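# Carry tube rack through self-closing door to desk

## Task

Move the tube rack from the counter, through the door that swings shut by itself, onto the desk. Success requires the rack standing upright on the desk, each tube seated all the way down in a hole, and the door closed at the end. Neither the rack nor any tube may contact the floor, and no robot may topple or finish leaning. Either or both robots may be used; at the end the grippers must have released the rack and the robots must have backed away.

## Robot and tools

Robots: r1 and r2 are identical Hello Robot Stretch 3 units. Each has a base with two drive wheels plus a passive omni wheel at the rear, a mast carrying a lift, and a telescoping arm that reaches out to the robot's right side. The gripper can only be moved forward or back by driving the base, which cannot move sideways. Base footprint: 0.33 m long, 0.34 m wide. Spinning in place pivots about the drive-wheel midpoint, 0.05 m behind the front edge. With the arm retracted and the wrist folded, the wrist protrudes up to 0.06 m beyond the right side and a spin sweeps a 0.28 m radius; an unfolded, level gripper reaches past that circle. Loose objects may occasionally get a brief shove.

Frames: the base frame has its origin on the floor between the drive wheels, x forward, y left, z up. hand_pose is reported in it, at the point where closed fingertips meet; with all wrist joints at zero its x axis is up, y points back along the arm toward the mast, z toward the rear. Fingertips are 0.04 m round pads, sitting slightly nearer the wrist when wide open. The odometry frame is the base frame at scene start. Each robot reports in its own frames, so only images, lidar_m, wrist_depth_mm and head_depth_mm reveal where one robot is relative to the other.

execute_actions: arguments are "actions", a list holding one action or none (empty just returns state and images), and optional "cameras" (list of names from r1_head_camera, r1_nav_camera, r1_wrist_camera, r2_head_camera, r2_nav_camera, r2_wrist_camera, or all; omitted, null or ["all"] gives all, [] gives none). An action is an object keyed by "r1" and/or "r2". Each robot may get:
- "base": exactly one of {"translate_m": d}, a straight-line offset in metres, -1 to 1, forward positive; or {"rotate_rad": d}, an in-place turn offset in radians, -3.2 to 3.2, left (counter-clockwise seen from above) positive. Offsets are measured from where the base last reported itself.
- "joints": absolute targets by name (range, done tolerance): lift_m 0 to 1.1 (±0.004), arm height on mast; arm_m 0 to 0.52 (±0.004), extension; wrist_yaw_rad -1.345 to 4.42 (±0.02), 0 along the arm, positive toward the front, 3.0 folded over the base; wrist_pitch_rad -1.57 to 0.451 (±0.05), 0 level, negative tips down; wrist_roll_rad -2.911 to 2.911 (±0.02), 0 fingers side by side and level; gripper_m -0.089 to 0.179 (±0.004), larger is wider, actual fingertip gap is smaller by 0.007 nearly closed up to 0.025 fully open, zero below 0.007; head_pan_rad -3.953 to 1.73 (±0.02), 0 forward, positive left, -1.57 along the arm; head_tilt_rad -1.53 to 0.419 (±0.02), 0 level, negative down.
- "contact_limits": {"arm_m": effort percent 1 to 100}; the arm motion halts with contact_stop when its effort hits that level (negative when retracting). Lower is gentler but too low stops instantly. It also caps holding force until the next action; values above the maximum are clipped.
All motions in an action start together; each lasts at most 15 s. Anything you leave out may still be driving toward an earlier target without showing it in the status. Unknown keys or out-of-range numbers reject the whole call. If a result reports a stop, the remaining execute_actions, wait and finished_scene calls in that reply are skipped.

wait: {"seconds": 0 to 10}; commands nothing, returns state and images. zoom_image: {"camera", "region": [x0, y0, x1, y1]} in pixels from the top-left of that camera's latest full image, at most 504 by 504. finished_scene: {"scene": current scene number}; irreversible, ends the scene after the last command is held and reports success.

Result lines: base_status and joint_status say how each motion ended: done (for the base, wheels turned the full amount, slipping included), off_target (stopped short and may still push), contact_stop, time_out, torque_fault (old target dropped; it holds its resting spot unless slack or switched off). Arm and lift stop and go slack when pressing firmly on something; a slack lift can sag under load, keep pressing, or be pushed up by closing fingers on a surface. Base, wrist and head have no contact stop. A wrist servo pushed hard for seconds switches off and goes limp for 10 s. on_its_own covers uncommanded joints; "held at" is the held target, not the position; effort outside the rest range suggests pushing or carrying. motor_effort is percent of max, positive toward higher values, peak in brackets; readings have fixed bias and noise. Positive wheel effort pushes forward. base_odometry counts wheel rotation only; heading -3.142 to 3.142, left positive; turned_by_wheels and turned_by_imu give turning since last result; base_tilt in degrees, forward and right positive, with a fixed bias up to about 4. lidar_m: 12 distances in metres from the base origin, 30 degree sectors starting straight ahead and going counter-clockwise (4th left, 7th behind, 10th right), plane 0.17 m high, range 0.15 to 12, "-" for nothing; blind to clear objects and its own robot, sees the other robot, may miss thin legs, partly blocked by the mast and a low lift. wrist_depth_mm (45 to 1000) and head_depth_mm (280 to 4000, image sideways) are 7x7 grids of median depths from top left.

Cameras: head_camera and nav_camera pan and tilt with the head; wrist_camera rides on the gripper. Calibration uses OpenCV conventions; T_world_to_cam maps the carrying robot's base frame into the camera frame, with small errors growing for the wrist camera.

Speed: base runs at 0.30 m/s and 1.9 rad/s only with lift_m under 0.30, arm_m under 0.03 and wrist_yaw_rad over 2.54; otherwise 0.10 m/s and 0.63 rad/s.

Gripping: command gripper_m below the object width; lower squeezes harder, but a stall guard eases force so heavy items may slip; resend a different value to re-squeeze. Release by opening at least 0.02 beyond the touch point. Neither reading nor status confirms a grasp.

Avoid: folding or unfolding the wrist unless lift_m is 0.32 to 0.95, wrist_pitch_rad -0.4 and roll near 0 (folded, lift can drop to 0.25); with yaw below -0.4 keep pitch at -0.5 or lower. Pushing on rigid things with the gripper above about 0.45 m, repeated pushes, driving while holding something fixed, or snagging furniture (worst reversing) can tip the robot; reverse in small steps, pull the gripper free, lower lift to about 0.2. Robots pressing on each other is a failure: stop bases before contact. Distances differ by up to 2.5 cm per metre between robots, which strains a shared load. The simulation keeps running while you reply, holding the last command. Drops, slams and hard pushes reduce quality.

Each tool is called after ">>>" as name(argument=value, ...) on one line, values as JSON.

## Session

>>> execute_actions(actions=[{"r1":{"joints":{"head_pan_rad":-1.6,"head_tilt_rad":-0.4}},"r2":{"joints":{"head_pan_rad":-1.6,"head_tilt_rad":-0.4}}}])

Scene clock: 1.33 s.
r1.base_odometry: x=+0.000 y=+0.000 heading=+0.000 (m, m, rad; r1's odometry frame)
r1.turned_by_wheels: +0.000 (rad since the last result)
r1.turned_by_imu: +0.000 (rad since the last result)
r1.base_tilt: forward=+0.4 right=+0.9 (deg)
r1.lidar_m: 2.41 1.06 0.86 0.72 0.72 0.81 1.12 1.12 1.26 1.31 1.30 1.47
r1.head_depth_mm: 1279 1383 1505 1654 1777 1736 1418 / 1242 1337 1450 1584 1728 1751 1413 / 1200 1281 1382 1513 1650 1734 1409 / 1158 1234 1331 1446 1571 1677 1408 / 1126 1188 1281 1384 1506 1624 1401 / 1090 1158 1241 1334 1442 1558 1402 / 1054 1121 1194 1290 1389 1514 1407
r1.base_status: not commanded
r1.joint_positions: lift_m=+0.323 arm_m=+0.001 wrist_yaw_rad=+2.923 wrist_pitch_rad=-0.450 wrist_roll_rad=-0.014 gripper_m=+0.037 head_pan_rad=-1.593 head_tilt_rad=-0.395
r1.joint_status: all done
r1.motor_effort: left_wheel=+0(0) right_wheel=+0(0) lift_m=+28(28) arm_m=+0(0) wrist_yaw_rad=+1(0) wrist_pitch_rad=+5(5) wrist_roll_rad=+1(1) gripper_m=+0(0) head_pan_rad=-2(32) head_tilt_rad=-3(31) (%)
r1.hand_pose: x=+0.0266 y=+0.0694 z=+0.3282 quat_wxyz=(+0.232, +0.697, +0.083, +0.673) (m; r1's base frame)
r1.wrist_depth_mm: - 630 690 782 931 - - / 589 - 757 887 - - 864 / 637 - 802 835 815 778 769 / 674 690 687 691 679 676 653 / 612 591 - 577 576 563 553 / 518 515 - 511 480 491 481 / 465 - - - 435 437 425
r2.base_odometry: x=+0.000 y=+0.000 heading=+0.000 (m, m, rad; r2's odometry frame)
r2.turned_by_wheels: +0.000 (rad since the last result)
r2.turned_by_imu: +0.000 (rad since the last result)
r2.base_tilt: forward=-1.1 right=-1.2 (deg)
r2.lidar_m: 1.82 1.96 2.01 1.89 1.80 0.96 0.69 0.65 0.67 0.90 1.33 1.36
r2.head_depth_mm: 710 744 781 827 871 929 993 / 793 837 884 941 1005 1077 1162 / 900 948 1020 1092 1179 1283 1353 / 1037 1109 1196 1305 1427 1577 1428 / 1215 1294 1410 1516 1637 1728 1439 / 1192 1263 1347 1427 1530 1616 1446 / 1136 1196 1265 1344 1429 1525 1451
r2.base_status: not commanded
r2.joint_positions: lift_m=+0.359 arm_m=-0.001 wrist_yaw_rad=+3.019 wrist_pitch_rad=-0.471 wrist_roll_rad=-0.016 gripper_m=+0.037 head_pan_rad=-1.593 head_tilt_rad=-0.395
r2.joint_status: all done
r2.motor_effort: left_wheel=+1(1) right_wheel=+0(0) lift_m=+30(29) arm_m=+0(0) wrist_yaw_rad=+0(0) wrist_pitch_rad=+8(7) wrist_roll_rad=+0(0) gripper_m=+0(0) head_pan_rad=-3(36) head_tilt_rad=-2(19) (%)
r2.hand_pose: x=+0.0053 y=+0.0720 z=+0.3595 quat_wxyz=(+0.206, +0.690, +0.125, +0.682) (m; r2's base frame)
r2.wrist_depth_mm: - - - - - - - / - - - - - - - / 987 - - - - - - / 789 784 786 794 797 782 806 / 645 641 - 648 665 654 663 / 562 547 - 572 543 552 544 / 480 - - - 484 482 491
pictures: r1_head_camera (sideways: a quarter turn clockwise sets it upright), r1_nav_camera (sideways: a quarter turn counterclockwise sets it upright), r1_wrist_camera, r2_head_camera (sideways: a quarter turn clockwise sets it upright), r2_nav_camera (sideways: a quarter turn counterclockwise sets it upright), r2_wrist_camera
camera_calibration (this result's frames):
r1_head_camera: T_world_to_cam=[[0.000919864, 0.399912, -0.916553, 1.21372], [0.999456, -0.0305914, -0.0123446, 0.00940496], [-0.0329754, -0.916043, -0.399723, 0.477586], [0, 0, 0, 1]] pos_world=[0.0052323, -0.0476029, 1.30345]
r1_nav_camera: T_world_to_cam=[[-0.036496, -0.386997, 0.921359, -1.15203], [-0.999083, -0.0065283, -0.0423168, 0.109092], [0.0223913, -0.922058, -0.386403, 0.458545], [0, 0, 0, 1]] pos_world=[0.05668, -0.0223151, 1.24323]
r1_wrist_camera: T_world_to_cam=[[0.977016, -0.211532, -0.0263612, 0.00603585], [-0.152756, -0.608501, -0.778712, 0.3236], [0.148682, 0.76484, -0.626828, 0.31372], [0, 0, 0, 1]] pos_world=[-0.00310962, -0.0417581, 0.448798]
r2_head_camera: T_world_to_cam=[[0.0386978, 0.382939, -0.922963, 1.22385], [0.999224, -0.00798371, 0.0385828, -0.0544008], [0.00740621, -0.923739, -0.382951, 0.459536], [0, 0, 0, 1]] pos_world=[0.00359484, -0.044603, 1.30765]
r2_nav_camera: T_world_to_cam=[[0.0128995, -0.39378, 0.919114, -1.16124], [-0.999907, -0.00108661, 0.0135678, 0.0413717], [-0.00434401, -0.919204, -0.393757, 0.471183], [0, 0, 0, 1]] pos_world=[0.058394, -0.0241123, 1.25228]
r2_wrist_camera: T_world_to_cam=[[0.996556, -0.0806438, 0.0193015, -0.00682538], [-0.032448, -0.593458, -0.80421, 0.36707], [0.0763092, 0.800815, -0.594031, 0.315862], [0, 0, 0, 1]] pos_world=[-0.00539059, -0.0356565, 0.482965]
Images, in order (width x height): r1_head_camera 896x504, r1_nav_camera 672x504, r1_wrist_camera 644x364, r2_head_camera 896x504, r2_nav_camera 672x504, r2_wrist_camera 644x364.

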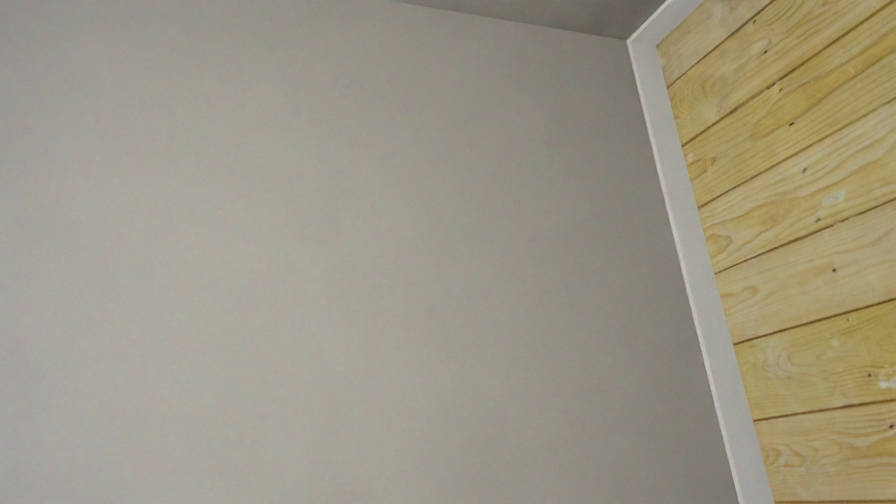

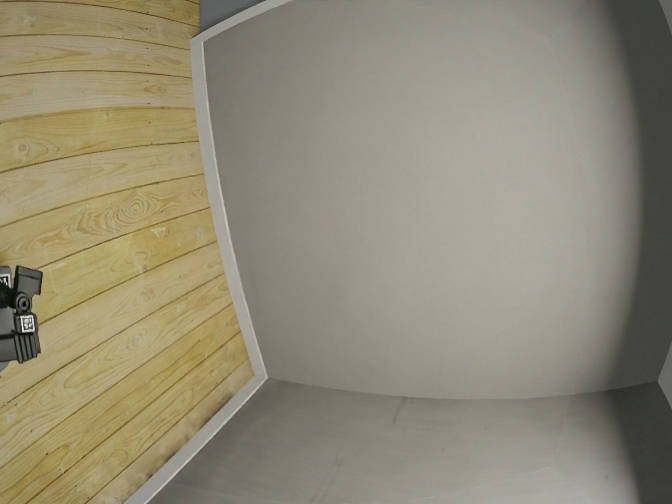

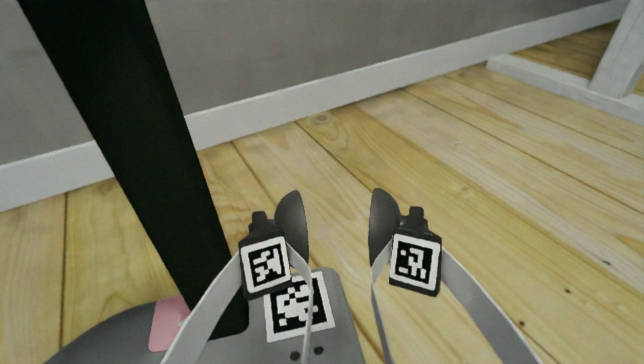

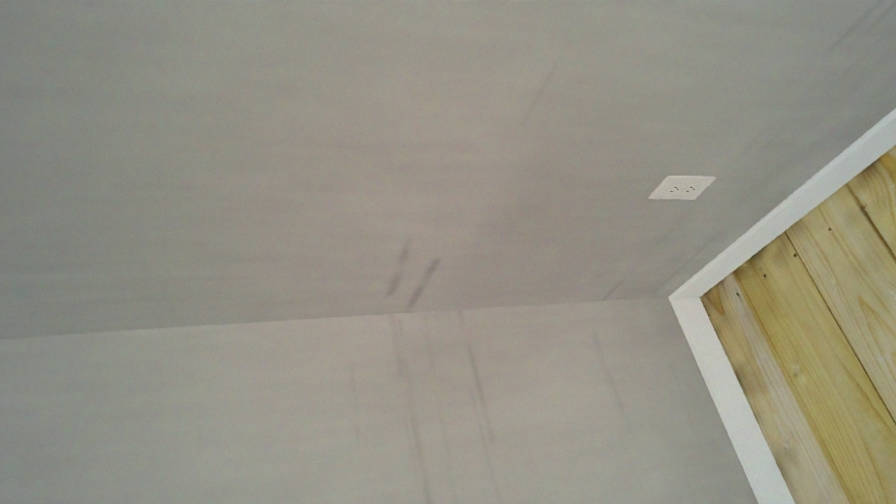

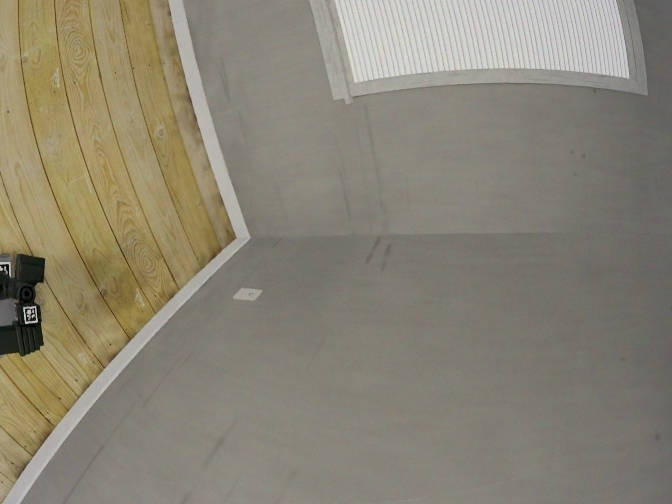

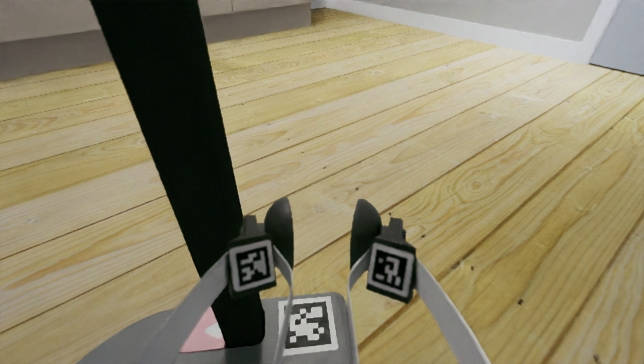

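>>> execute_actions(actions=[{"r1":{"joints":{"wrist_yaw_rad":3.0,"wrist_pitch_rad":-0.4,"lift_m":0.27,"head_pan_rad":-0.45,"head_tilt_rad":-0.5}},"r2":{"joints":{"wrist_pitch_rad":-0.4,"lift_m":0.27,"head_pan_rad":1.5,"head_tilt_rad":-0.3}}}], cameras=["r1_head_camera","r1_nav_camera","r2_head_camera","r2_nav_camera"])

Scene clock: 9.77 s.
r1.base_odometry: x=+0.000 y=+0.000 heading=+0.000 (m, m, rad; r1's odometry frame)
r1.turned_by_wheels: +0.000 (rad since the last result)
r1.turned_by_imu: +0.001 (rad since the last result)
r1.base_tilt: forward=+0.4 right=+0.9 (deg)
r1.lidar_m: 2.40 1.06 0.86 0.72 0.72 0.82 1.12 1.12 1.26 1.31 1.31 1.47
r1.head_depth_mm: 1215 1290 1375 1484 1597 1574 1324 / 1316 1402 1500 1606 1762 1576 1316 / 1508 1626 1740 1907 1899 1577 1318 / 1637 1783 1934 2129 1970 1574 1310 / 1803 1968 2171 2370 1959 1567 1313 / 1915 2120 2365 2495 1964 1574 1305 / 2167 2432 2684 2586 1951 1563 1308
r1.base_status: not commanded
r1.joint_positions: lift_m=+0.271 arm_m=+0.001 wrist_yaw_rad=+2.997 wrist_pitch_rad=-0.418 wrist_roll_rad=-0.014 gripper_m=+0.037 head_pan_rad=-0.457 head_tilt_rad=-0.494
r1.joint_status: all done
r1.motor_effort: left_wheel=+0(0) right_wheel=+0(0) lift_m=+14(24) arm_m=+0(0) wrist_yaw_rad=+3(5) wrist_pitch_rad=+7(8) wrist_roll_rad=+1(1) gripper_m=+0(1) head_pan_rad=+3(28) head_tilt_rad=-4(15) (%)
r1.hand_pose: x=+0.0112 y=+0.0765 z=+0.2832 quat_wxyz=(+0.196, +0.695, +0.098, +0.684) (m; r1's base frame)
r1.wrist_depth_mm: 554 - 687 743 848 - - / 600 - 752 828 907 - 920 / 630 677 780 803 778 775 744 / 646 656 636 649 628 614 601 / 552 547 - 536 542 520 503 / 476 496 - - 439 445 437 / - - - - 395 391 385
r2.base_odometry: x=+0.000 y=+0.000 heading=+0.000 (m, m, rad; r2's odometry frame)
r2.turned_by_wheels: +0.000 (rad since the last result)
r2.turned_by_imu: -0.001 (rad since the last result)
r2.base_tilt: forward=-1.1 right=-1.3 (deg)
r2.lidar_m: 1.83 1.96 2.02 1.90 1.80 0.96 0.69 0.65 0.67 0.90 1.32 1.36
r2.head_depth_mm: 2098 2179 2280 2403 2469 1949 1526 / 2337 2438 2550 2669 2670 1971 1534 / 2602 2780 2885 3057 2747 1964 1528 / 2651 2799 2903 2284 2481 1961 1536 / 2462 2549 2643 2127 2261 1952 1556 / 2292 2393 2506 1976 2072 1995 1539 / 2176 2281 2377 1843 1923 1989 1552
r2.base_status: not commanded
r2.joint_positions: lift_m=+0.270 arm_m=-0.001 wrist_yaw_rad=+3.019 wrist_pitch_rad=-0.422 wrist_roll_rad=-0.016 gripper_m=+0.037 head_pan_rad=+1.493 head_tilt_rad=-0.310
r2.joint_status: all done
r2.motor_effort: left_wheel=+1(1) right_wheel=+0(0) lift_m=+17(25) arm_m=-1(0) wrist_yaw_rad=+0(0) wrist_pitch_rad=+12(12) wrist_roll_rad=+0(0) gripper_m=+0(0) head_pan_rad=+2(36) head_tilt_rad=+3(10) (%)
r2.hand_pose: x=+0.0060 y=+0.0785 z=+0.2823 quat_wxyz=(+0.190, +0.693, +0.107, +0.687) (m; r2's base frame)
r2.wrist_depth_mm: - - - - - - - / - - - - - - - / 905 905 899 919 897 928 918 / 690 691 713 707 712 711 709 / 564 562 - 576 579 576 562 / 473 498 - - 462 480 483 / - - - - 413 414 412
pictures: r1_head_camera (sideways: a quarter turn clockwise sets it upright), r1_nav_camera (sideways: a quarter turn counterclockwise sets it upright), r2_head_camera (sideways: a quarter turn clockwise sets it upright), r2_nav_camera (sideways: a quarter turn counterclockwise sets it upright)
camera_calibration (this result's frames):
r1_head_camera: T_world_to_cam=[[-0.441651, 0.208519, -0.872619, 1.1591], [0.448011, 0.893931, -0.0131361, 0.0137975], [0.777322, -0.396745, -0.488225, 0.587806], [0, 0, 0, 1]] pos_world=[0.0488233, -0.0208205, 1.29862]
r1_nav_camera: T_world_to_cam=[[0.415418, -0.235568, 0.878598, -1.099], [-0.419198, -0.906783, -0.0449201, 0.108938], [0.80728, -0.349646, -0.475444, 0.569622], [0, 0, 0, 1]] pos_world=[0.042368, 0.0390594, 1.2413]
r2_head_camera: T_world_to_cam=[[-0.0538737, -0.300616, -0.952222, 1.26261], [-0.997458, 0.0607421, 0.0372567, -0.0404987], [0.04664, 0.951809, -0.303125, 0.35541], [0, 0, 0, 1]] pos_world=[0.0110494, 0.0437395, 1.31153]
r2_nav_camera: T_world_to_cam=[[0.0029876, 0.314622, 0.949212, -1.20046], [0.998301, -0.0561739, 0.0154771, 0.0266954], [0.0581904, 0.947553, -0.314255, 0.367338], [0, 0, 0, 1]] pos_world=[-0.044439, 0.0311189, 1.25452]
Images, in order (width x height): r1_head_camera 896x504, r1_nav_camera 672x504, r2_head_camera 896x504, r2_nav_camera 672x504.

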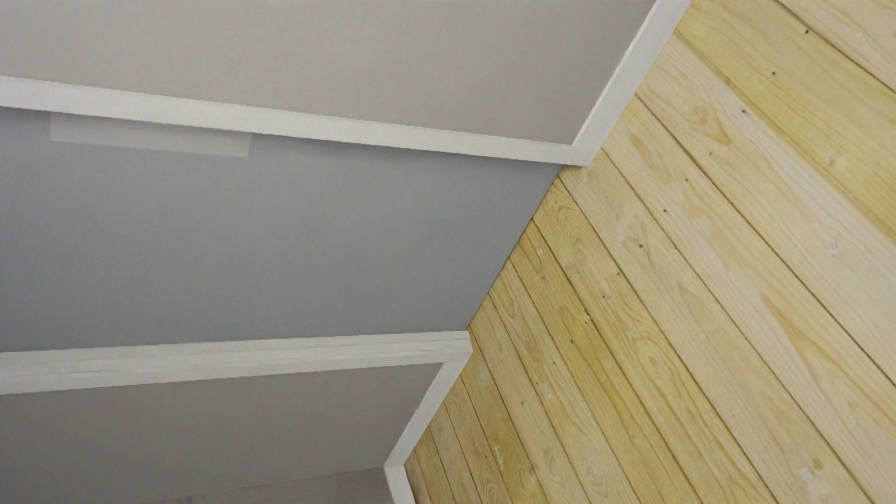

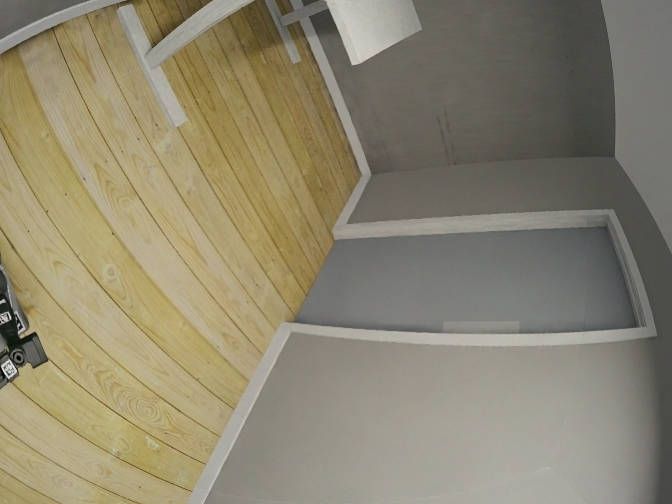

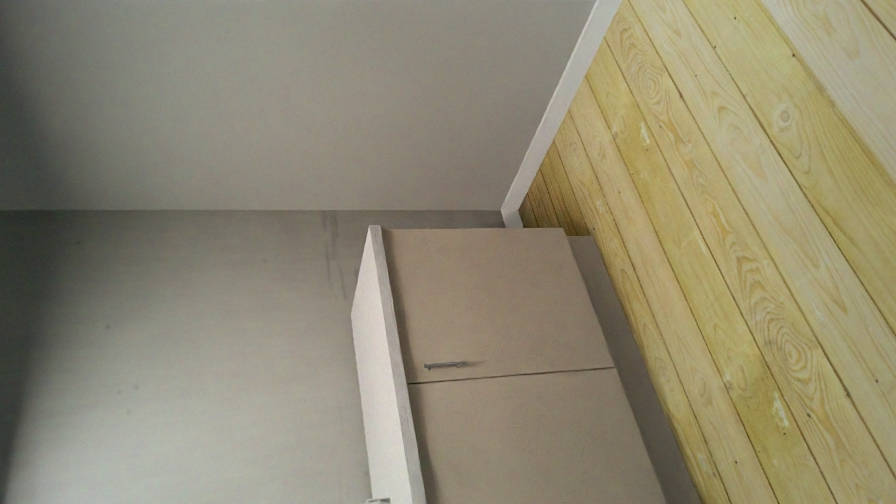

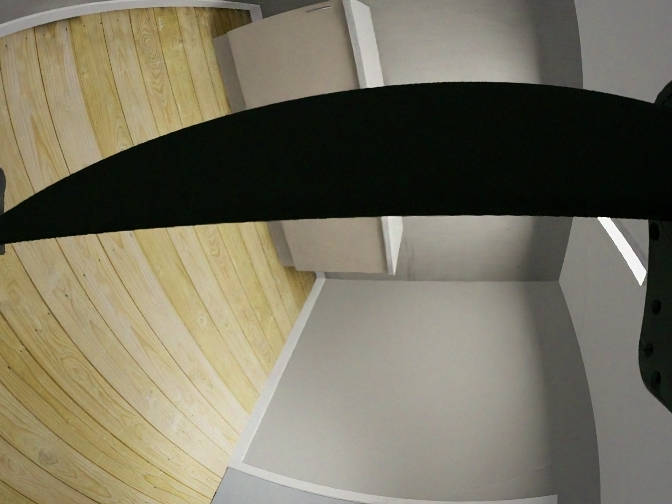

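>>> execute_actions(actions=[{"r1":{"base":{"rotate_rad":-0.36},"joints":{"head_pan_rad":0,"head_tilt_rad":-0.8}},"r2":{"base":{"rotate_rad":1.9},"joints":{"head_pan_rad":0,"head_tilt_rad":-0.4}}}], cameras=[])

>>> execute_actions(actions=[{"r1":{"base":{"translate_m":1.0}},"r2":{"base":{"translate_m":1.0}}}], cameras=["r2_head_camera"])

Scene clock: 24.57 s.
r1.base_odometry: x=+0.000 y=+0.000 heading=-0.360 (m, m, rad; r1's odometry frame)
r1.turned_by_wheels: -0.360 (rad since the last result)
r1.turned_by_imu: -0.363 (rad since the last result)
r1.base_tilt: forward=+0.4 right=+0.8 (deg)
r1.lidar_m: 1.71 2.65 1.06 0.79 0.72 0.73 0.90 1.12 1.13 1.39 1.30 1.31
r1.head_depth_mm: 1345 1447 1607 1695 1505 1310 1154 / 1537 1689 1840 1768 1501 1305 1151 / 1700 1894 2060 1767 1495 1300 1146 / 1895 2137 2164 1772 1490 1296 1140 / 2016 2345 2144 1769 1489 1287 1141 / 2324 2616 2132 1748 1489 1286 1135 / 2445 2641 2136 1747 1492 1294 1132
r1.base_status: done
r1.joint_positions: lift_m=+0.271 arm_m=+0.001 wrist_yaw_rad=+2.997 wrist_pitch_rad=-0.418 wrist_roll_rad=-0.014 gripper_m=+0.037 head_pan_rad=-0.007 head_tilt_rad=-0.790
r1.joint_status: all done
r1.motor_effort: left_wheel=+2(9) right_wheel=-3(7) lift_m=+14(15) arm_m=+0(0) wrist_yaw_rad=+3(3) wrist_pitch_rad=+7(7) wrist_roll_rad=+1(1) gripper_m=+0(0) head_pan_rad=+2(21) head_tilt_rad=-6(27) (%)
r1.hand_pose: x=+0.0111 y=+0.0765 z=+0.2832 quat_wxyz=(+0.196, +0.695, +0.098, +0.684) (m; r1's base frame)
r1.wrist_depth_mm: 553 - 778 949 - - - / 576 - 833 - - 950 966 / 613 672 805 818 774 765 748 / 623 670 652 638 627 621 604 / 563 544 - 540 539 520 509 / 478 493 - - 438 442 433 / - - - - 395 391 384
r2.base_odometry: x=+0.000 y=+0.000 heading=+1.900 (m, m, rad; r2's odometry frame)
r2.turned_by_wheels: +1.900 (rad since the last result)
r2.turned_by_imu: +1.877 (rad since the last result)
r2.base_tilt: forward=-1.1 right=-1.2 (deg)
r2.lidar_m: 1.80 1.23 0.74 0.65 0.66 0.78 1.32 1.33 1.57 1.96 1.96 2.07
r2.head_depth_mm: 2276 2442 2029 2131 2218 1776 1419 / 2219 2383 2052 2054 2201 1780 1416 / 2164 2331 2071 2006 2152 1774 1417 / 2153 2303 2055 1963 2093 1770 1426 / 2088 2233 2120 1902 2050 1788 1439 / 2069 2180 2170 1839 1972 1788 1435 / 2036 2139 2196 1791 1926 1799 1437
r2.base_status: done
r2.joint_positions: lift_m=+0.270 arm_m=-0.001 wrist_yaw_rad=+3.019 wrist_pitch_rad=-0.422 wrist_roll_rad=-0.016 gripper_m=+0.037 head_pan_rad=+0.007 head_tilt_rad=-0.395
r2.joint_status: all done
r2.motor_effort: left_wheel=-2(12) right_wheel=+2(10) lift_m=+18(18) arm_m=-1(1) wrist_yaw_rad=+1(0) wrist_pitch_rad=+13(12) wrist_roll_rad=+0(0) gripper_m=+0(0) head_pan_rad=-3(37) head_tilt_rad=-2(9) (%)
r2.hand_pose: x=+0.0060 y=+0.0785 z=+0.2823 quat_wxyz=(+0.189, +0.693, +0.107, +0.687) (m; r2's base frame)
r2.wrist_depth_mm: 528 - 608 661 742 798 907 / 561 595 684 738 821 889 - / 607 639 755 794 862 953 933 / 638 679 709 702 713 713 705 / 562 574 - 566 587 567 563 / 485 493 - - 467 484 479 / - - - - 413 414 414
pictures: none
No camera images: the call's "cameras" was empty. Leave "cameras" out to get every camera's image.

Scene clock: 29.50 s.
r1.base_odometry: x=+0.936 y=-0.352 heading=-0.360 (m, m, rad; r1's odometry frame)
r1.turned_by_wheels: +0.000 (rad since the last result)
r1.turned_by_imu: +0.003 (rad since the last result)
r1.base_tilt: forward=+0.4 right=+0.9 (deg)
r1.lidar_m: 0.93 1.72 1.73 1.47 1.35 1.36 1.68 1.90 1.14 0.74 0.68 0.67
r1.head_depth_mm: 754 821 906 1021 1151 1250 1155 / 822 908 1017 1153 1343 1298 1151 / 907 1016 1149 1329 1462 1299 1140 / 1014 1146 1324 1576 1488 1294 1138 / 1063 1220 1435 1666 1486 1289 1142 / 1192 1422 1734 1750 1491 1289 1140 / 1410 1732 2006 1757 1481 1280 1139
r1.base_status: done
r1.joint_positions: lift_m=+0.271 arm_m=+0.001 wrist_yaw_rad=+2.997 wrist_pitch_rad=-0.418 wrist_roll_rad=-0.014 gripper_m=+0.037 head_pan_rad=-0.007 head_tilt_rad=-0.791
r1.joint_status: not commanded
r1.motor_effort: left_wheel=+2(11) right_wheel=-2(6) lift_m=+14(14) arm_m=+0(0) wrist_yaw_rad=+2(4) wrist_pitch_rad=+7(7) wrist_roll_rad=+1(1) gripper_m=+1(1) head_pan_rad=+2(4) head_tilt_rad=-5(5) (%)
r1.hand_pose: x=+0.0110 y=+0.0766 z=+0.2833 quat_wxyz=(+0.196, +0.695, +0.098, +0.685) (m; r1's base frame)
r1.wrist_depth_mm: - - - - - - - / - - - - - - 971 / 848 845 791 795 796 757 746 / 666 666 654 629 631 611 606 / 560 549 - 537 540 515 508 / 475 487 - - 433 447 438 / - - - - 396 391 386
r2.base_odometry: x=-0.323 y=+0.946 heading=+1.900 (m, m, rad; r2's odometry frame)
r2.turned_by_wheels: +0.000 (rad since the last result)
r2.turned_by_imu: +0.009 (rad since the last result)
r2.base_tilt: forward=-1.1 right=-1.2 (deg)
r2.lidar_m: 0.82 0.82 0.96 0.87 0.87 1.04 1.92 2.31 1.97 1.74 1.75 0.94
r2.head_depth_mm: 1328 1425 1502 1044 1029 1121 1243 / 1306 1399 1476 1049 989 1079 1203 / 1276 1372 1457 1055 958 1051 1159 / 1258 1343 1442 1066 934 1016 1123 / 1233 1316 1407 1074 900 987 1082 / 1214 1288 1377 1082 881 957 1048 / 1184 1270 1347 1088 857 927 1010
r2.base_status: done
r2.joint_positions: lift_m=+0.270 arm_m=-0.001 wrist_yaw_rad=+3.019 wrist_pitch_rad=-0.421 wrist_roll_rad=-0.016 gripper_m=+0.037 head_pan_rad=+0.007 head_tilt_rad=-0.396
r2.joint_status: not commanded
r2.motor_effort: left_wheel=-3(9) right_wheel=+2(9) lift_m=+18(18) arm_m=+0(0) wrist_yaw_rad=+0(0) wrist_pitch_rad=+12(12) wrist_roll_rad=+0(1) gripper_m=+0(0) head_pan_rad=-3(3) head_tilt_rad=-1(2) (%)
r2.hand_pose: x=+0.0060 y=+0.0785 z=+0.2824 quat_wxyz=(+0.189, +0.693, +0.107, +0.687) (m; r2's base frame)
r2.wrist_depth_mm: 706 - 819 881 959 - 705 / 746 795 868 959 - - 725 / 797 806 911 901 917 939 774 / 697 720 693 731 718 712 717 / 572 570 - 567 588 576 574 / 473 498 - - 467 475 471 / - - - - 413 419 419
pictures: r2_head_camera (sideways: a quarter turn clockwise sets it upright)
camera_calibration (this result's frames):
r2_head_camera: T_world_to_cam=[[-0.385021, 0.0275821, -0.922496, 1.22582], [-0.0209147, 0.999036, 0.0385997, -0.0481999], [0.922671, 0.0341554, -0.384073, 0.455413], [0, 0, 0, 1]] pos_world=[0.0507639, -0.00121218, 1.30759]
Images, in order (width x height): r2_head_camera 896x504.

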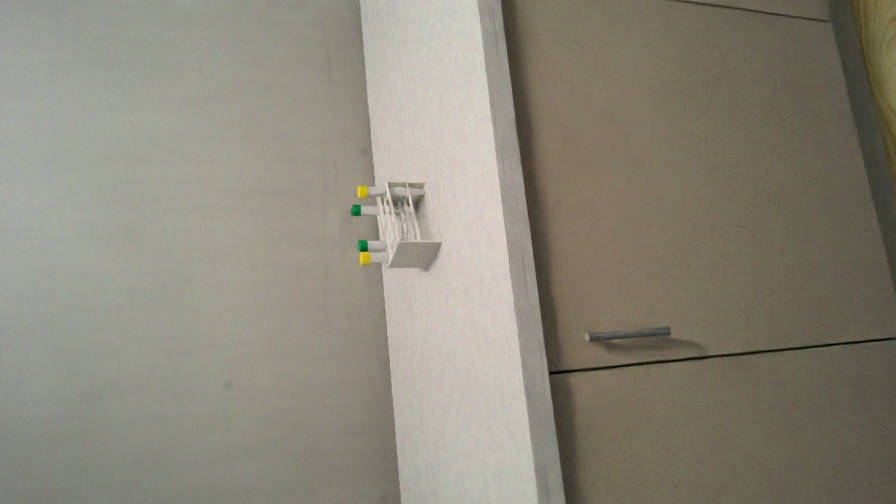

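>>> zoom_image(camera="r2_head_camera", region=[330, 160, 470, 290])

Region (330, 160, 470, 290) of r2_head_camera's 896x504 image, scaled by 3.600, with more detail than that image has; it fills the top 468 rows of this view, and the rest is white.

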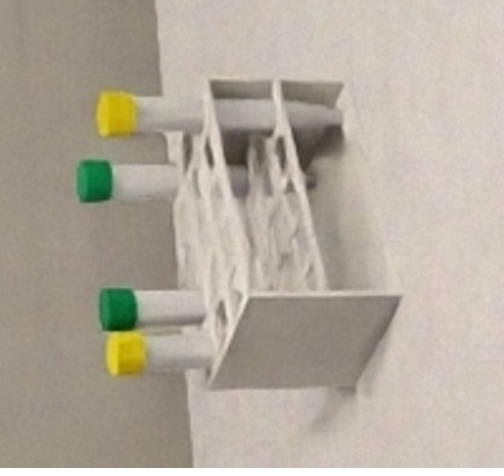

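>>> execute_actions(actions=[{"r1":{"base":{"translate_m":0.63}},"r2":{"base":{"translate_m":0.25}}}], cameras=[])

>>> execute_actions(actions=[{"r1":{"base":{"rotate_rad":-0.905},"joints":{"head_pan_rad":1.5,"head_tilt_rad":-1.1}},"r2":{"base":{"rotate_rad":2.185},"joints":{"head_pan_rad":-1.57,"head_tilt_rad":-0.6}}}], cameras=["r1_nav_camera"])

Scene clock: 50.63 s.
r1.base_odometry: x=+1.526 y=-0.574 heading=-0.360 (m, m, rad; r1's odometry frame)
r1.turned_by_wheels: +0.000 (rad since the last result)
r1.turned_by_imu: +0.003 (rad since the last result)
r1.base_tilt: forward=+0.4 right=+0.8 (deg)
r1.lidar_m: 0.44 0.72 1.38 1.62 1.74 1.31 2.18 2.40 0.45 0.39 0.35 0.36
r1.head_depth_mm: 339 371 411 460 522 603 716 / 372 410 459 520 604 716 876 / 411 460 520 602 715 878 1086 / 460 520 601 713 873 1131 1145 / 501 571 662 783 976 1241 1142 / 487 553 662 858 1249 1291 1144 / 546 679 880 1249 1453 1277 1134
r1.base_status: done
r1.joint_positions: lift_m=+0.271 arm_m=+0.001 wrist_yaw_rad=+2.997 wrist_pitch_rad=-0.417 wrist_roll_rad=-0.014 gripper_m=+0.037 head_pan_rad=-0.007 head_tilt_rad=-0.791
r1.joint_status: not commanded
r1.motor_effort: left_wheel=+2(10) right_wheel=-2(7) lift_m=+14(15) arm_m=+0(0) wrist_yaw_rad=+2(3) wrist_pitch_rad=+7(7) wrist_roll_rad=+1(1) gripper_m=+1(0) head_pan_rad=+2(3) head_tilt_rad=-7(5) (%)
r1.hand_pose: x=+0.0110 y=+0.0766 z=+0.2834 quat_wxyz=(+0.196, +0.695, +0.098, +0.685) (m; r1's base frame)
r1.wrist_depth_mm: - - - - - - - / - - - - - - 988 / 856 837 824 816 785 773 762 / 682 669 652 638 627 613 611 / 557 551 - 533 546 517 511 / 480 494 - - 438 447 441 / - - - - 396 390 384
r2.base_odometry: x=-0.404 y=+1.183 heading=+1.900 (m, m, rad; r2's odometry frame)
r2.turned_by_wheels: +0.000 (rad since the last result)
r2.turned_by_imu: +0.001 (rad since the last result)
r2.base_tilt: forward=-1.1 right=-1.2 (deg)
r2.lidar_m: 0.58 0.58 0.68 0.92 0.92 1.10 2.05 2.55 1.91 1.69 1.12 0.67
r2.head_depth_mm: 1095 1181 1272 1047 728 770 851 / 1076 1149 1234 1049 708 743 825 / 1056 1130 1213 925 706 719 792 / 1038 1110 1183 900 713 697 766 / 1018 1077 1156 1072 715 678 744 / 1000 1061 1138 1080 717 654 713 / 981 1046 1114 1089 719 637 696
r2.base_status: done
r2.joint_positions: lift_m=+0.270 arm_m=-0.001 wrist_yaw_rad=+3.019 wrist_pitch_rad=-0.421 wrist_roll_rad=-0.016 gripper_m=+0.037 head_pan_rad=+0.007 head_tilt_rad=-0.396
r2.joint_status: not commanded
r2.motor_effort: left_wheel=-3(10) right_wheel=+2(9) lift_m=+18(18) arm_m=-1(0) wrist_yaw_rad=+0(0) wrist_pitch_rad=+12(12) wrist_roll_rad=-1(0) gripper_m=+0(0) head_pan_rad=-2(2) head_tilt_rad=-2(1) (%)
r2.hand_pose: x=+0.0060 y=+0.0785 z=+0.2824 quat_wxyz=(+0.189, +0.693, +0.107, +0.687) (m; r2's base frame)
r2.wrist_depth_mm: 726 - 875 951 - 638 499 / 781 828 927 - - 664 505 / 816 856 920 931 942 744 530 / 691 694 714 701 717 695 594 / 567 559 - 569 598 570 560 / 470 495 - - 473 479 482 / - - - - 408 409 416
pictures: none
No camera images: the call's "cameras" was empty. Leave "cameras" out to get every camera's image.

Scene clock: 53.17 s.
r1.base_odometry: x=+1.526 y=-0.574 heading=-1.265 (m, m, rad; r1's odometry frame)
r1.turned_by_wheels: -0.905 (rad since the last result)
r1.turned_by_imu: -0.915 (rad since the last result)
r1.base_tilt: forward=+0.4 right=+0.8 (deg)
r1.lidar_m: 0.35 0.37 0.50 1.06 1.42 1.62 1.31 1.81 2.45 1.14 0.45 0.37
r1.head_depth_mm: 658 675 791 904 933 964 1007 / 880 915 935 1101 1259 1178 1100 / 1323 1429 1481 1383 1288 1180 1101 / 1383 1660 1562 1416 1293 1203 1096 / 1366 1627 1561 1415 1289 - - / 1364 1633 1549 1405 1310 - - / 1344 1615 1549 1443 - 1207 -
r1.base_status: done
r1.joint_positions: lift_m=+0.271 arm_m=+0.001 wrist_yaw_rad=+2.997 wrist_pitch_rad=-0.417 wrist_roll_rad=-0.014 gripper_m=+0.037 head_pan_rad=+1.493 head_tilt_rad=-1.087
r1.joint_status: all done
r1.motor_effort: left_wheel=+2(10) right_wheel=-2(7) lift_m=+14(15) arm_m=+0(0) wrist_yaw_rad=+2(3) wrist_pitch_rad=+7(7) wrist_roll_rad=+1(1) gripper_m=+0(0) head_pan_rad=+3(28) head_tilt_rad=-8(29) (%)
r1.hand_pose: x=+0.0110 y=+0.0766 z=+0.2834 quat_wxyz=(+0.196, +0.695, +0.098, +0.685) (m; r1's base frame)
r1.wrist_depth_mm: - - - - 688 517 371 / - - - - 711 532 380 / 852 846 813 794 708 549 391 / 671 668 640 643 638 562 398 / 554 551 - 547 537 510 402 / 477 501 - - 436 447 414 / - - - - 391 390 382
r2.base_odometry: x=-0.404 y=+1.183 heading=-2.199 (m, m, rad; r2's odometry frame)
r2.turned_by_wheels: +2.185 (rad since the last result)
r2.turned_by_imu: +2.159 (rad since the last result)
r2.base_tilt: forward=-1.1 right=-1.2 (deg)
r2.lidar_m: 0.93 1.19 2.52 2.59 1.83 1.69 0.98 0.64 0.58 0.59 0.73 0.92
r2.head_depth_mm: 988 1073 989 694 684 780 911 / 1027 1118 996 696 719 837 986 / 1068 1169 1004 702 769 889 1063 / 1119 1215 1010 735 816 957 1194 / 1159 1280 1018 777 872 1037 1228 / 1212 1351 1029 811 936 1137 1260 / 1172 1234 1255 843 1030 1462 1261
r2.base_status: done
r2.joint_positions: lift_m=+0.270 arm_m=-0.001 wrist_yaw_rad=+3.019 wrist_pitch_rad=-0.421 wrist_roll_rad=-0.016 gripper_m=+0.037 head_pan_rad=-1.563 head_tilt_rad=-0.593
r2.joint_status: all done
r2.motor_effort: left_wheel=-2(12) right_wheel=+2(11) lift_m=+18(18) arm_m=+0(0) wrist_yaw_rad=+0(0) wrist_pitch_rad=+12(12) wrist_roll_rad=+0(1) gripper_m=+0(0) head_pan_rad=-3(34) head_tilt_rad=-3(15) (%)
r2.hand_pose: x=+0.0060 y=+0.0785 z=+0.2824 quat_wxyz=(+0.189, +0.693, +0.107, +0.687) (m; r2's base frame)
r2.wrist_depth_mm: - - - - - - - / - - - - - - - / 912 913 919 899 940 939 932 / 705 699 709 704 709 709 712 / 563 562 - 571 584 567 567 / 472 494 - - 467 479 475 / - - - - 415 413 415
pictures: r1_nav_camera (sideways: a quarter turn counterclockwise sets it upright)
camera_calibration (this result's frames):
r1_nav_camera: T_world_to_cam=[[0.0969072, 0.881579, 0.461982, -0.554139], [0.995272, -0.0828099, -0.05075, 0.107862], [-0.0064834, 0.464716, -0.885436, 1.10781], [0, 0, 0, 1]] pos_world=[-0.0464694, -0.0173677, 1.24237]
Images, in order (width x height): r1_nav_camera 672x504.

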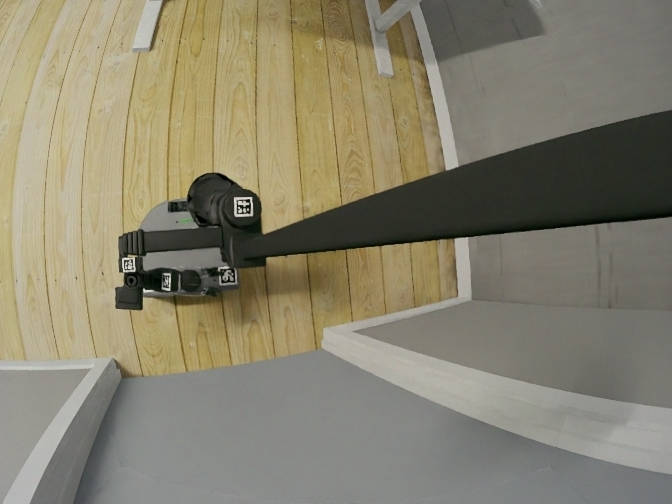

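>>> execute_actions(actions=[{"r1":{"base":{"translate_m":0.24},"joints":{"lift_m":0.32}},"r2":{"base":{"translate_m":-0.47},"joints":{"lift_m":0.6}}}], cameras=[])

>>> execute_actions(actions=[{"r1":{"base":{"translate_m":0.3}},"r2":{"joints":{"lift_m":0.9,"wrist_yaw_rad":1.5}}}], cameras=[])

>>> execute_actions(actions=[{"r1":{"base":{"translate_m":0.3}},"r2":{"joints":{"wrist_pitch_rad":0.02,"wrist_yaw_rad":0,"wrist_roll_rad":0,"gripper_m":0.179,"lift_m":0.87}}}], cameras=["r1_nav_camera","r2_head_camera","r2_wrist_camera"])

Scene clock: 69.03 s.
r1.base_odometry: x=+1.598 y=-0.803 heading=-1.264 (m, m, rad; r1's odometry frame)
r1.turned_by_wheels: +0.000 (rad since the last result)
r1.turned_by_imu: +0.002 (rad since the last result)
r1.base_tilt: forward=+0.4 right=+0.9 (deg)
r1.lidar_m: - 0.15 0.16 0.43 1.42 1.82 1.55 2.05 2.49 0.35 0.16 0.15
r1.head_depth_mm: - - 294 296 300 308 316 / 336 347 362 376 395 414 436 / 474 543 575 618 668 721 792 / 506 612 775 1044 1270 1202 1095 / 1345 1601 1556 1413 1282 - - / 1365 1617 1558 1406 1310 - - / 1345 1612 1552 1439 - - -
r1.base_status: done
r1.joint_positions: lift_m=+0.319 arm_m=+0.001 wrist_yaw_rad=+2.998 wrist_pitch_rad=-0.417 wrist_roll_rad=-0.014 gripper_m=+0.037 head_pan_rad=+1.494 head_tilt_rad=-1.087
r1.joint_status: all done
r1.motor_effort: left_wheel=+2(11) right_wheel=-3(6) lift_m=+37(38) arm_m=+0(0) wrist_yaw_rad=+3(2) wrist_pitch_rad=+7(7) wrist_roll_rad=+1(1) gripper_m=+0(0) head_pan_rad=+3(3) head_tilt_rad=-6(7) (%)
r1.hand_pose: x=+0.0110 y=+0.0766 z=+0.3323 quat_wxyz=(+0.195, +0.695, +0.098, +0.685) (m; r1's base frame)
r1.wrist_depth_mm: - - - 516 289 177 127 / - - - 569 307 181 130 / 962 945 930 633 320 187 133 / 751 754 727 687 331 193 135 / 626 612 - 605 278 198 138 / 534 532 - 526 408 194 141 / 462 - - - 368 196 144
r2.base_odometry: x=-0.128 y=+1.563 heading=-2.199 (m, m, rad; r2's odometry frame)
r2.turned_by_wheels: +0.000 (rad since the last result)
r2.turned_by_imu: -0.006 (rad since the last result)
r2.base_tilt: forward=-1.1 right=-1.2 (deg)
r2.lidar_m: 1.38 1.73 2.73 2.04 1.36 1.26 0.69 0.45 0.41 0.41 0.51 1.03
r2.head_depth_mm: 829 902 948 693 538 533 623 / 858 942 986 696 537 566 668 / 895 985 999 700 540 605 722 / 935 1032 1010 705 560 651 786 / 973 1077 1019 707 582 703 866 / 1026 1140 1024 715 609 765 958 / 1070 1204 1034 719 680 838 1074
r2.base_status: done
r2.joint_positions: lift_m=+0.600 arm_m=-0.001 wrist_yaw_rad=+3.019 wrist_pitch_rad=-0.421 wrist_roll_rad=-0.016 gripper_m=+0.037 head_pan_rad=-1.563 head_tilt_rad=-0.593
r2.joint_status: all done
r2.motor_effort: left_wheel=-2(14) right_wheel=+2(7) lift_m=+38(39) arm_m=+0(1) wrist_yaw_rad=+0(1) wrist_pitch_rad=+12(12) wrist_roll_rad=-1(1) gripper_m=+1(0) head_pan_rad=-3(3) head_tilt_rad=-3(3) (%)
r2.hand_pose: x=+0.0061 y=+0.0785 z=+0.6115 quat_wxyz=(+0.189, +0.693, +0.107, +0.687) (m; r2's base frame)
r2.wrist_depth_mm: - - - - - - - / - - - - - - - / - - - - - - - / - - - - - - - / - - - - - - - / 866 855 - 858 837 859 870 / 757 761 733 745 756 729 736
pictures: none
No camera images: the call's "cameras" was empty. Leave "cameras" out to get every camera's image.

Scene clock: 73.20 s.
r1.base_odometry: x=+1.689 y=-1.089 heading=-1.264 (m, m, rad; r1's odometry frame)
r1.turned_by_wheels: +0.000 (rad since the last result)
r1.turned_by_imu: +0.022 (rad since the last result)
r1.base_tilt: forward=+0.4 right=+0.8 (deg)
r1.lidar_m: 0.15 - 0.15 0.18 0.42 1.97 1.85 2.38 0.38 0.57 1.61 0.21
r1.head_depth_mm: - - - - - 324 453 / - - - - 312 419 696 / - - - 303 390 620 1075 / - - 294 364 559 1009 1099 / - - 342 507 987 - - / - 325 465 829 1288 - - / 315 428 703 907 - - -
r1.base_status: done
r1.joint_positions: lift_m=+0.320 arm_m=+0.001 wrist_yaw_rad=+3.000 wrist_pitch_rad=-0.416 wrist_roll_rad=-0.014 gripper_m=+0.037 head_pan_rad=+1.497 head_tilt_rad=-1.089
r1.joint_status: not commanded
r1.motor_effort: left_wheel=+7(66) right_wheel=+0(35) lift_m=+30(38) arm_m=+0(0) wrist_yaw_rad=+1(3) wrist_pitch_rad=+6(7) wrist_roll_rad=+1(1) gripper_m=+0(1) head_pan_rad=+2(3) head_tilt_rad=-5(7) (%)
r1.hand_pose: x=+0.0105 y=+0.0768 z=+0.3329 quat_wxyz=(+0.194, +0.695, +0.098, +0.685) (m; r1's base frame)
r1.wrist_depth_mm: - - 318 234 182 149 126 / - - 354 259 196 159 133 / 972 947 395 288 213 170 140 / 768 745 451 321 231 182 148 / 632 610 - 349 232 196 158 / 532 527 - 397 301 205 169 / 466 - - - 316 219 181
r2.base_odometry: x=-0.128 y=+1.563 heading=-2.199 (m, m, rad; r2's odometry frame)
r2.turned_by_wheels: +0.000 (rad since the last result)
r2.turned_by_imu: -0.001 (rad since the last result)
r2.base_tilt: forward=-1.1 right=-1.2 (deg)
r2.lidar_m: 1.37 1.73 2.74 1.40 1.36 1.26 0.69 0.45 0.41 0.41 0.51 1.03
r2.head_depth_mm: 827 902 945 695 536 476 - / 862 943 985 696 537 528 - / 895 979 1005 700 538 585 - / 938 1028 1009 703 559 652 774 / 977 1082 1018 705 582 704 835 / 1019 1141 1025 709 606 765 - / 1068 1202 1030 715 680 839 995
r2.base_status: not commanded
r2.joint_positions: lift_m=+0.900 arm_m=-0.001 wrist_yaw_rad=+1.502 wrist_pitch_rad=-0.421 wrist_roll_rad=-0.016 gripper_m=+0.037 head_pan_rad=-1.563 head_tilt_rad=-0.593
r2.joint_status: all done
r2.motor_effort: left_wheel=-2(2) right_wheel=+1(2) lift_m=+38(40) arm_m=-1(1) wrist_yaw_rad=-2(3) wrist_pitch_rad=+12(12) wrist_roll_rad=+0(0) gripper_m=+0(0) head_pan_rad=-2(4) head_tilt_rad=-3(3) (%)
r2.hand_pose: x=+0.2021 y=-0.1593 z=+0.9115 quat_wxyz=(+0.610, +0.577, -0.399, +0.369) (m; r2's base frame)
r2.wrist_depth_mm: - - - - - 983 905 / - - - - - - 523 / - - - - - - 533 / - - - - - 959 505 / - - - - - 887 476 / - - - - - 816 465 / - - - - - 684 432
pictures: none
No camera images: the call's "cameras" was empty. Leave "cameras" out to get every camera's image.

Scene clock: 77.30 s.
r1.base_odometry: x=+1.779 y=-1.375 heading=-1.264 (m, m, rad; r1's odometry frame)
r1.turned_by_wheels: +0.000 (rad since the last result)
r1.turned_by_imu: +0.002 (rad since the last result)
r1.base_tilt: forward=+0.4 right=+0.9 (deg)
r1.lidar_m: 0.24 0.18 0.17 0.18 0.25 0.72 2.15 0.56 0.63 1.81 1.45 2.27
r1.head_depth_mm: - - - - 329 516 1091 / - - - 293 373 636 1094 / - - - 312 432 830 1099 / - - - 327 512 988 1098 / - - 292 371 632 - - / - - 311 426 634 - - / - - 325 424 - - -
r1.base_status: done
r1.joint_positions: lift_m=+0.320 arm_m=+0.001 wrist_yaw_rad=+3.000 wrist_pitch_rad=-0.416 wrist_roll_rad=-0.014 gripper_m=+0.037 head_pan_rad=+1.497 head_tilt_rad=-1.089
r1.joint_status: not commanded
r1.motor_effort: left_wheel=+4(55) right_wheel=+1(7) lift_m=+30(30) arm_m=-1(0) wrist_yaw_rad=+1(0) wrist_pitch_rad=+6(6) wrist_roll_rad=+1(1) gripper_m=+1(1) head_pan_rad=+1(1) head_tilt_rad=-7(5) (%)
r1.hand_pose: x=+0.0105 y=+0.0768 z=+0.3329 quat_wxyz=(+0.194, +0.695, +0.098, +0.685) (m; r1's base frame)
r1.wrist_depth_mm: 318 - 237 212 191 173 159 / 368 - 261 234 209 188 172 / 436 375 290 259 230 204 184 / 538 438 325 290 253 223 200 / 612 514 - 325 265 246 218 / 540 528 - 363 332 271 240 / 463 - - - 365 306 267
r2.base_odometry: x=-0.128 y=+1.563 heading=-2.199 (m, m, rad; r2's odometry frame)
r2.turned_by_wheels: +0.000 (rad since the last result)
r2.turned_by_imu: -0.001 (rad since the last result)
r2.base_tilt: forward=-1.2 right=-1.3 (deg)
r2.lidar_m: 1.37 1.73 2.73 1.50 1.36 1.26 0.69 0.45 0.41 0.41 0.51 1.03
r2.head_depth_mm: 826 900 949 694 527 492 - / 860 941 987 699 537 550 - / 895 985 1000 700 547 - - / 937 1034 1009 703 557 653 805 / 973 1078 1019 710 603 704 867 / 1021 1135 1026 710 607 767 960 / 1074 1204 1032 716 681 840 1076
r2.base_status: not commanded
r2.joint_positions: lift_m=+0.870 arm_m=-0.001 wrist_yaw_rad=+0.002 wrist_pitch_rad=-0.005 wrist_roll_rad=-0.007 gripper_m=+0.179 head_pan_rad=-1.563 head_tilt_rad=-0.593
r2.joint_status: all done
r2.motor_effort: left_wheel=-1(2) right_wheel=+2(1) lift_m=+17(34) arm_m=-1(1) wrist_yaw_rad=-2(3) wrist_pitch_rad=+15(14) wrist_roll_rad=+4(4) gripper_m=+0(85) head_pan_rad=-3(3) head_tilt_rad=-3(3) (%)
r2.hand_pose: x=-0.0209 y=-0.3999 z=+0.9837 quat_wxyz=(+0.710, +0.003, -0.704, -0.001) (m; r2's base frame)
r2.wrist_depth_mm: - - 892 796 722 650 593 / - - 926 842 732 666 607 / - - 987 838 745 666 621 / 697 718 683 494 619 653 626 / 377 421 382 383 385 406 388 / 303 262 265 264 263 265 275 / 339 267 219 201 202 203 193
pictures: r1_nav_camera (sideways: a quarter turn counterclockwise sets it upright), r2_head_camera (sideways: a quarter turn clockwise sets it upright), r2_wrist_camera
camera_calibration (this result's frames):
r1_nav_camera: T_world_to_cam=[[0.0936783, 0.883075, 0.459786, -0.551259], [0.995567, -0.0791946, -0.0507373, 0.107843], [-0.00839222, 0.462501, -0.886579, 1.10931], [0, 0, 0, 1]] pos_world=[-0.0464147, -0.017712, 1.24242]
r2_head_camera: T_world_to_cam=[[0.0259531, 0.558028, -0.829416, 1.10191], [0.99908, 0.0138451, 0.040577, -0.0569859], [0.0341265, -0.829707, -0.557155, 0.686046], [0, 0, 0, 1]] pos_world=[0.00492306, -0.0448922, 1.29849]
r2_wrist_camera: T_world_to_cam=[[-0.99918, -0.0308367, 0.02624, -0.0594624], [-0.0310797, 0.168737, -0.985171, 1.07103], [0.0259518, -0.985179, -0.169557, -0.0662636], [0, 0, 0, 1]] pos_world=[-0.0244067, -0.247837, 1.04547]
Images, in order (width x height): r1_nav_camera 672x504, r2_head_camera 896x504, r2_wrist_camera 644x364.

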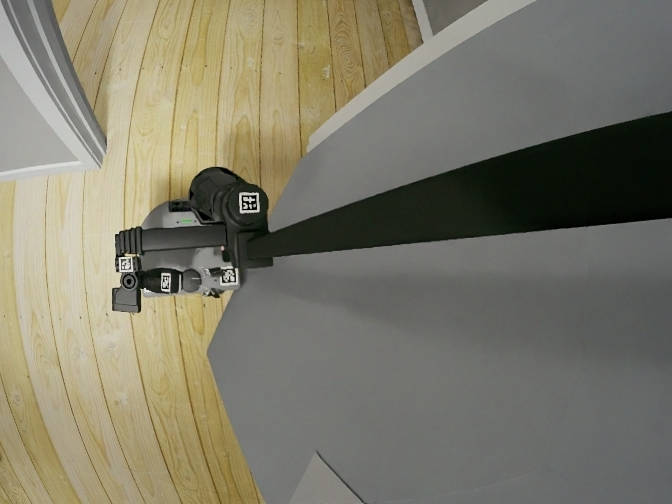

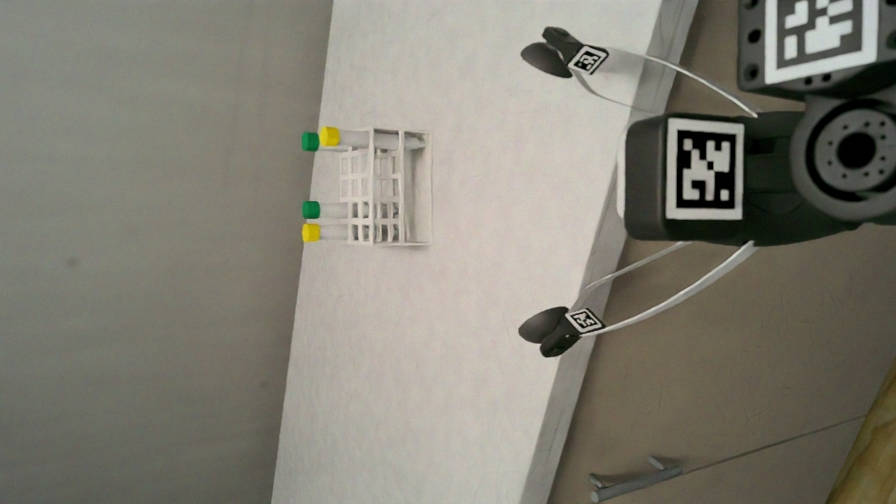

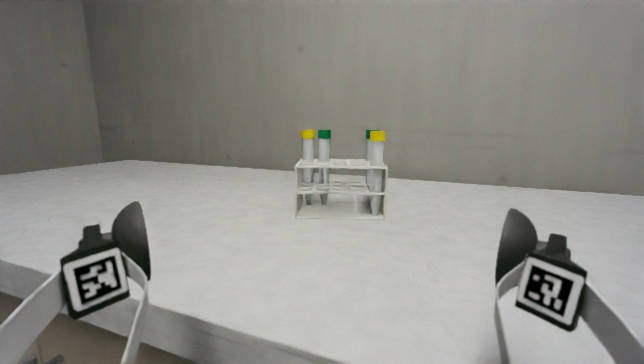

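>>> execute_actions(actions=[{"r1":{"base":{"rotate_rad":0.85}},"r2":{"base":{"translate_m":-0.02},"joints":{"arm_m":0.21,"lift_m":0.85}}}], cameras=["r2_head_camera","r2_wrist_camera"])

Scene clock: 85.67 s.
r1.base_odometry: x=+1.779 y=-1.375 heading=-0.414 (m, m, rad; r1's odometry frame)
r1.turned_by_wheels: +0.850 (rad since the last result)
r1.turned_by_imu: +0.862 (rad since the last result)
r1.base_tilt: forward=+0.3 right=+0.9 (deg)
r1.lidar_m: - - 0.15 0.23 2.34 0.60 0.56 1.03 1.44 0.21 0.15 -
r1.head_depth_mm: - - - - - - - / - - - - - - - / 313 331 326 341 363 377 382 / 635 711 813 945 1131 868 828 / 1948 1756 1551 1404 1283 - - / 1941 1732 1545 1400 1318 - - / 1947 1728 1545 1445 - - -
r1.base_status: done
r1.joint_positions: lift_m=+0.320 arm_m=+0.001 wrist_yaw_rad=+3.000 wrist_pitch_rad=-0.416 wrist_roll_rad=-0.014 gripper_m=+0.037 head_pan_rad=+1.497 head_tilt_rad=-1.089
r1.joint_status: not commanded
r1.motor_effort: left_wheel=-1(34) right_wheel=+6(29) lift_m=+30(30) arm_m=-1(0) wrist_yaw_rad=+0(2) wrist_pitch_rad=+6(6) wrist_roll_rad=+1(1) gripper_m=+0(1) head_pan_rad=+1(2) head_tilt_rad=-6(7) (%)
r1.hand_pose: x=+0.0105 y=+0.0768 z=+0.3329 quat_wxyz=(+0.194, +0.695, +0.098, +0.685) (m; r1's base frame)
r1.wrist_depth_mm: - - - 519 163 96 68 / - - - 602 170 99 70 / 974 921 895 713 178 101 71 / 771 747 717 670 184 104 72 / 616 603 - 564 151 107 74 / 536 528 - 533 225 103 75 / 467 - - - 196 105 77
r2.base_odometry: x=-0.116 y=+1.579 heading=-2.199 (m, m, rad; r2's odometry frame)
r2.turned_by_wheels: +0.000 (rad since the last result)
r2.turned_by_imu: -0.001 (rad since the last result)
r2.base_tilt: forward=-1.1 right=-1.3 (deg)
r2.lidar_m: 1.39 1.75 2.74 1.43 1.34 1.24 0.68 0.44 0.40 0.40 0.50 1.01
r2.head_depth_mm: 822 891 940 723 - 541 614 / 855 935 979 763 - 560 654 / 888 975 1005 727 - 597 708 / 925 1022 1004 728 552 639 772 / 969 1069 1016 692 581 688 849 / 1015 1127 1025 710 606 750 947 / 1062 1193 1035 715 667 817 1059
r2.base_status: done
r2.joint_positions: lift_m=+0.850 arm_m=+0.210 wrist_yaw_rad=+0.001 wrist_pitch_rad=-0.004 wrist_roll_rad=-0.006 gripper_m=+0.179 head_pan_rad=-1.563 head_tilt_rad=-0.593
r2.joint_status: all done
r2.motor_effort: left_wheel=-2(8) right_wheel=+2(4) lift_m=+18(18) arm_m=+2(1) wrist_yaw_rad=-1(2) wrist_pitch_rad=+13(14) wrist_roll_rad=+3(4) gripper_m=+1(0) head_pan_rad=-3(3) head_tilt_rad=-3(3) (%)
r2.hand_pose: x=-0.0212 y=-0.6109 z=+0.9641 quat_wxyz=(+0.710, +0.002, -0.705, -0.001) (m; r2's base frame)
r2.wrist_depth_mm: 908 765 675 584 543 483 439 / 931 808 699 615 536 486 451 / 946 838 718 615 537 505 451 / 593 602 516 283 452 505 474 / 328 362 277 271 269 346 329 / - 219 226 226 228 226 235 / 172 172 173 171 172 173 165
pictures: r2_head_camera (sideways: a quarter turn clockwise sets it upright), r2_wrist_camera
camera_calibration (this result's frames):
r2_head_camera: T_world_to_cam=[[0.0259923, 0.558026, -0.829416, 1.10191], [0.999081, 0.013775, 0.040577, -0.0569859], [0.0340682, -0.829709, -0.557156, 0.686047], [0, 0, 0, 1]] pos_world=[0.00491991, -0.0448921, 1.29849]
r2_wrist_camera: T_world_to_cam=[[-0.999236, -0.0294069, 0.0257359, -0.0644491], [-0.0303019, 0.167213, -0.985455, 1.08665], [0.0246758, -0.985482, -0.167977, -0.27913], [0, 0, 0, 1]] pos_world=[-0.0245845, -0.458676, 1.02562]
Images, in order (width x height): r2_head_camera 896x504, r2_wrist_camera 644x364.

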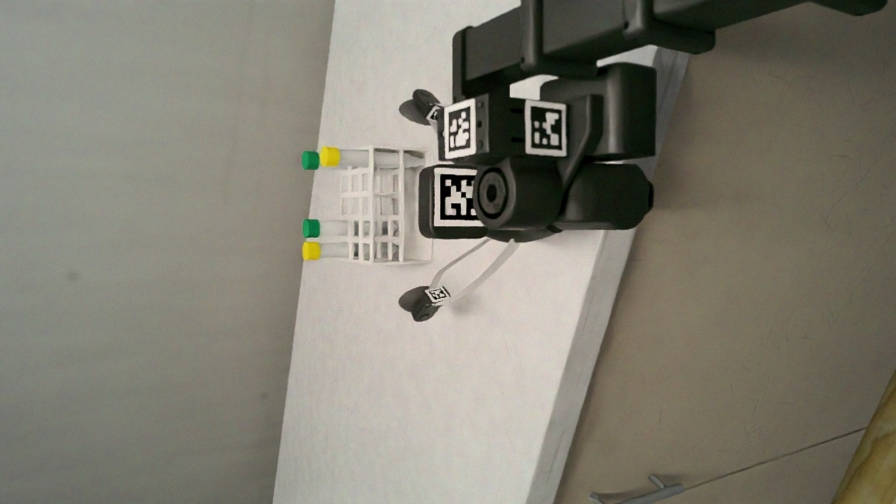

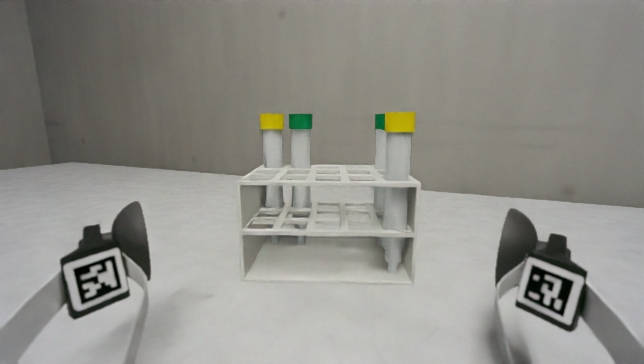

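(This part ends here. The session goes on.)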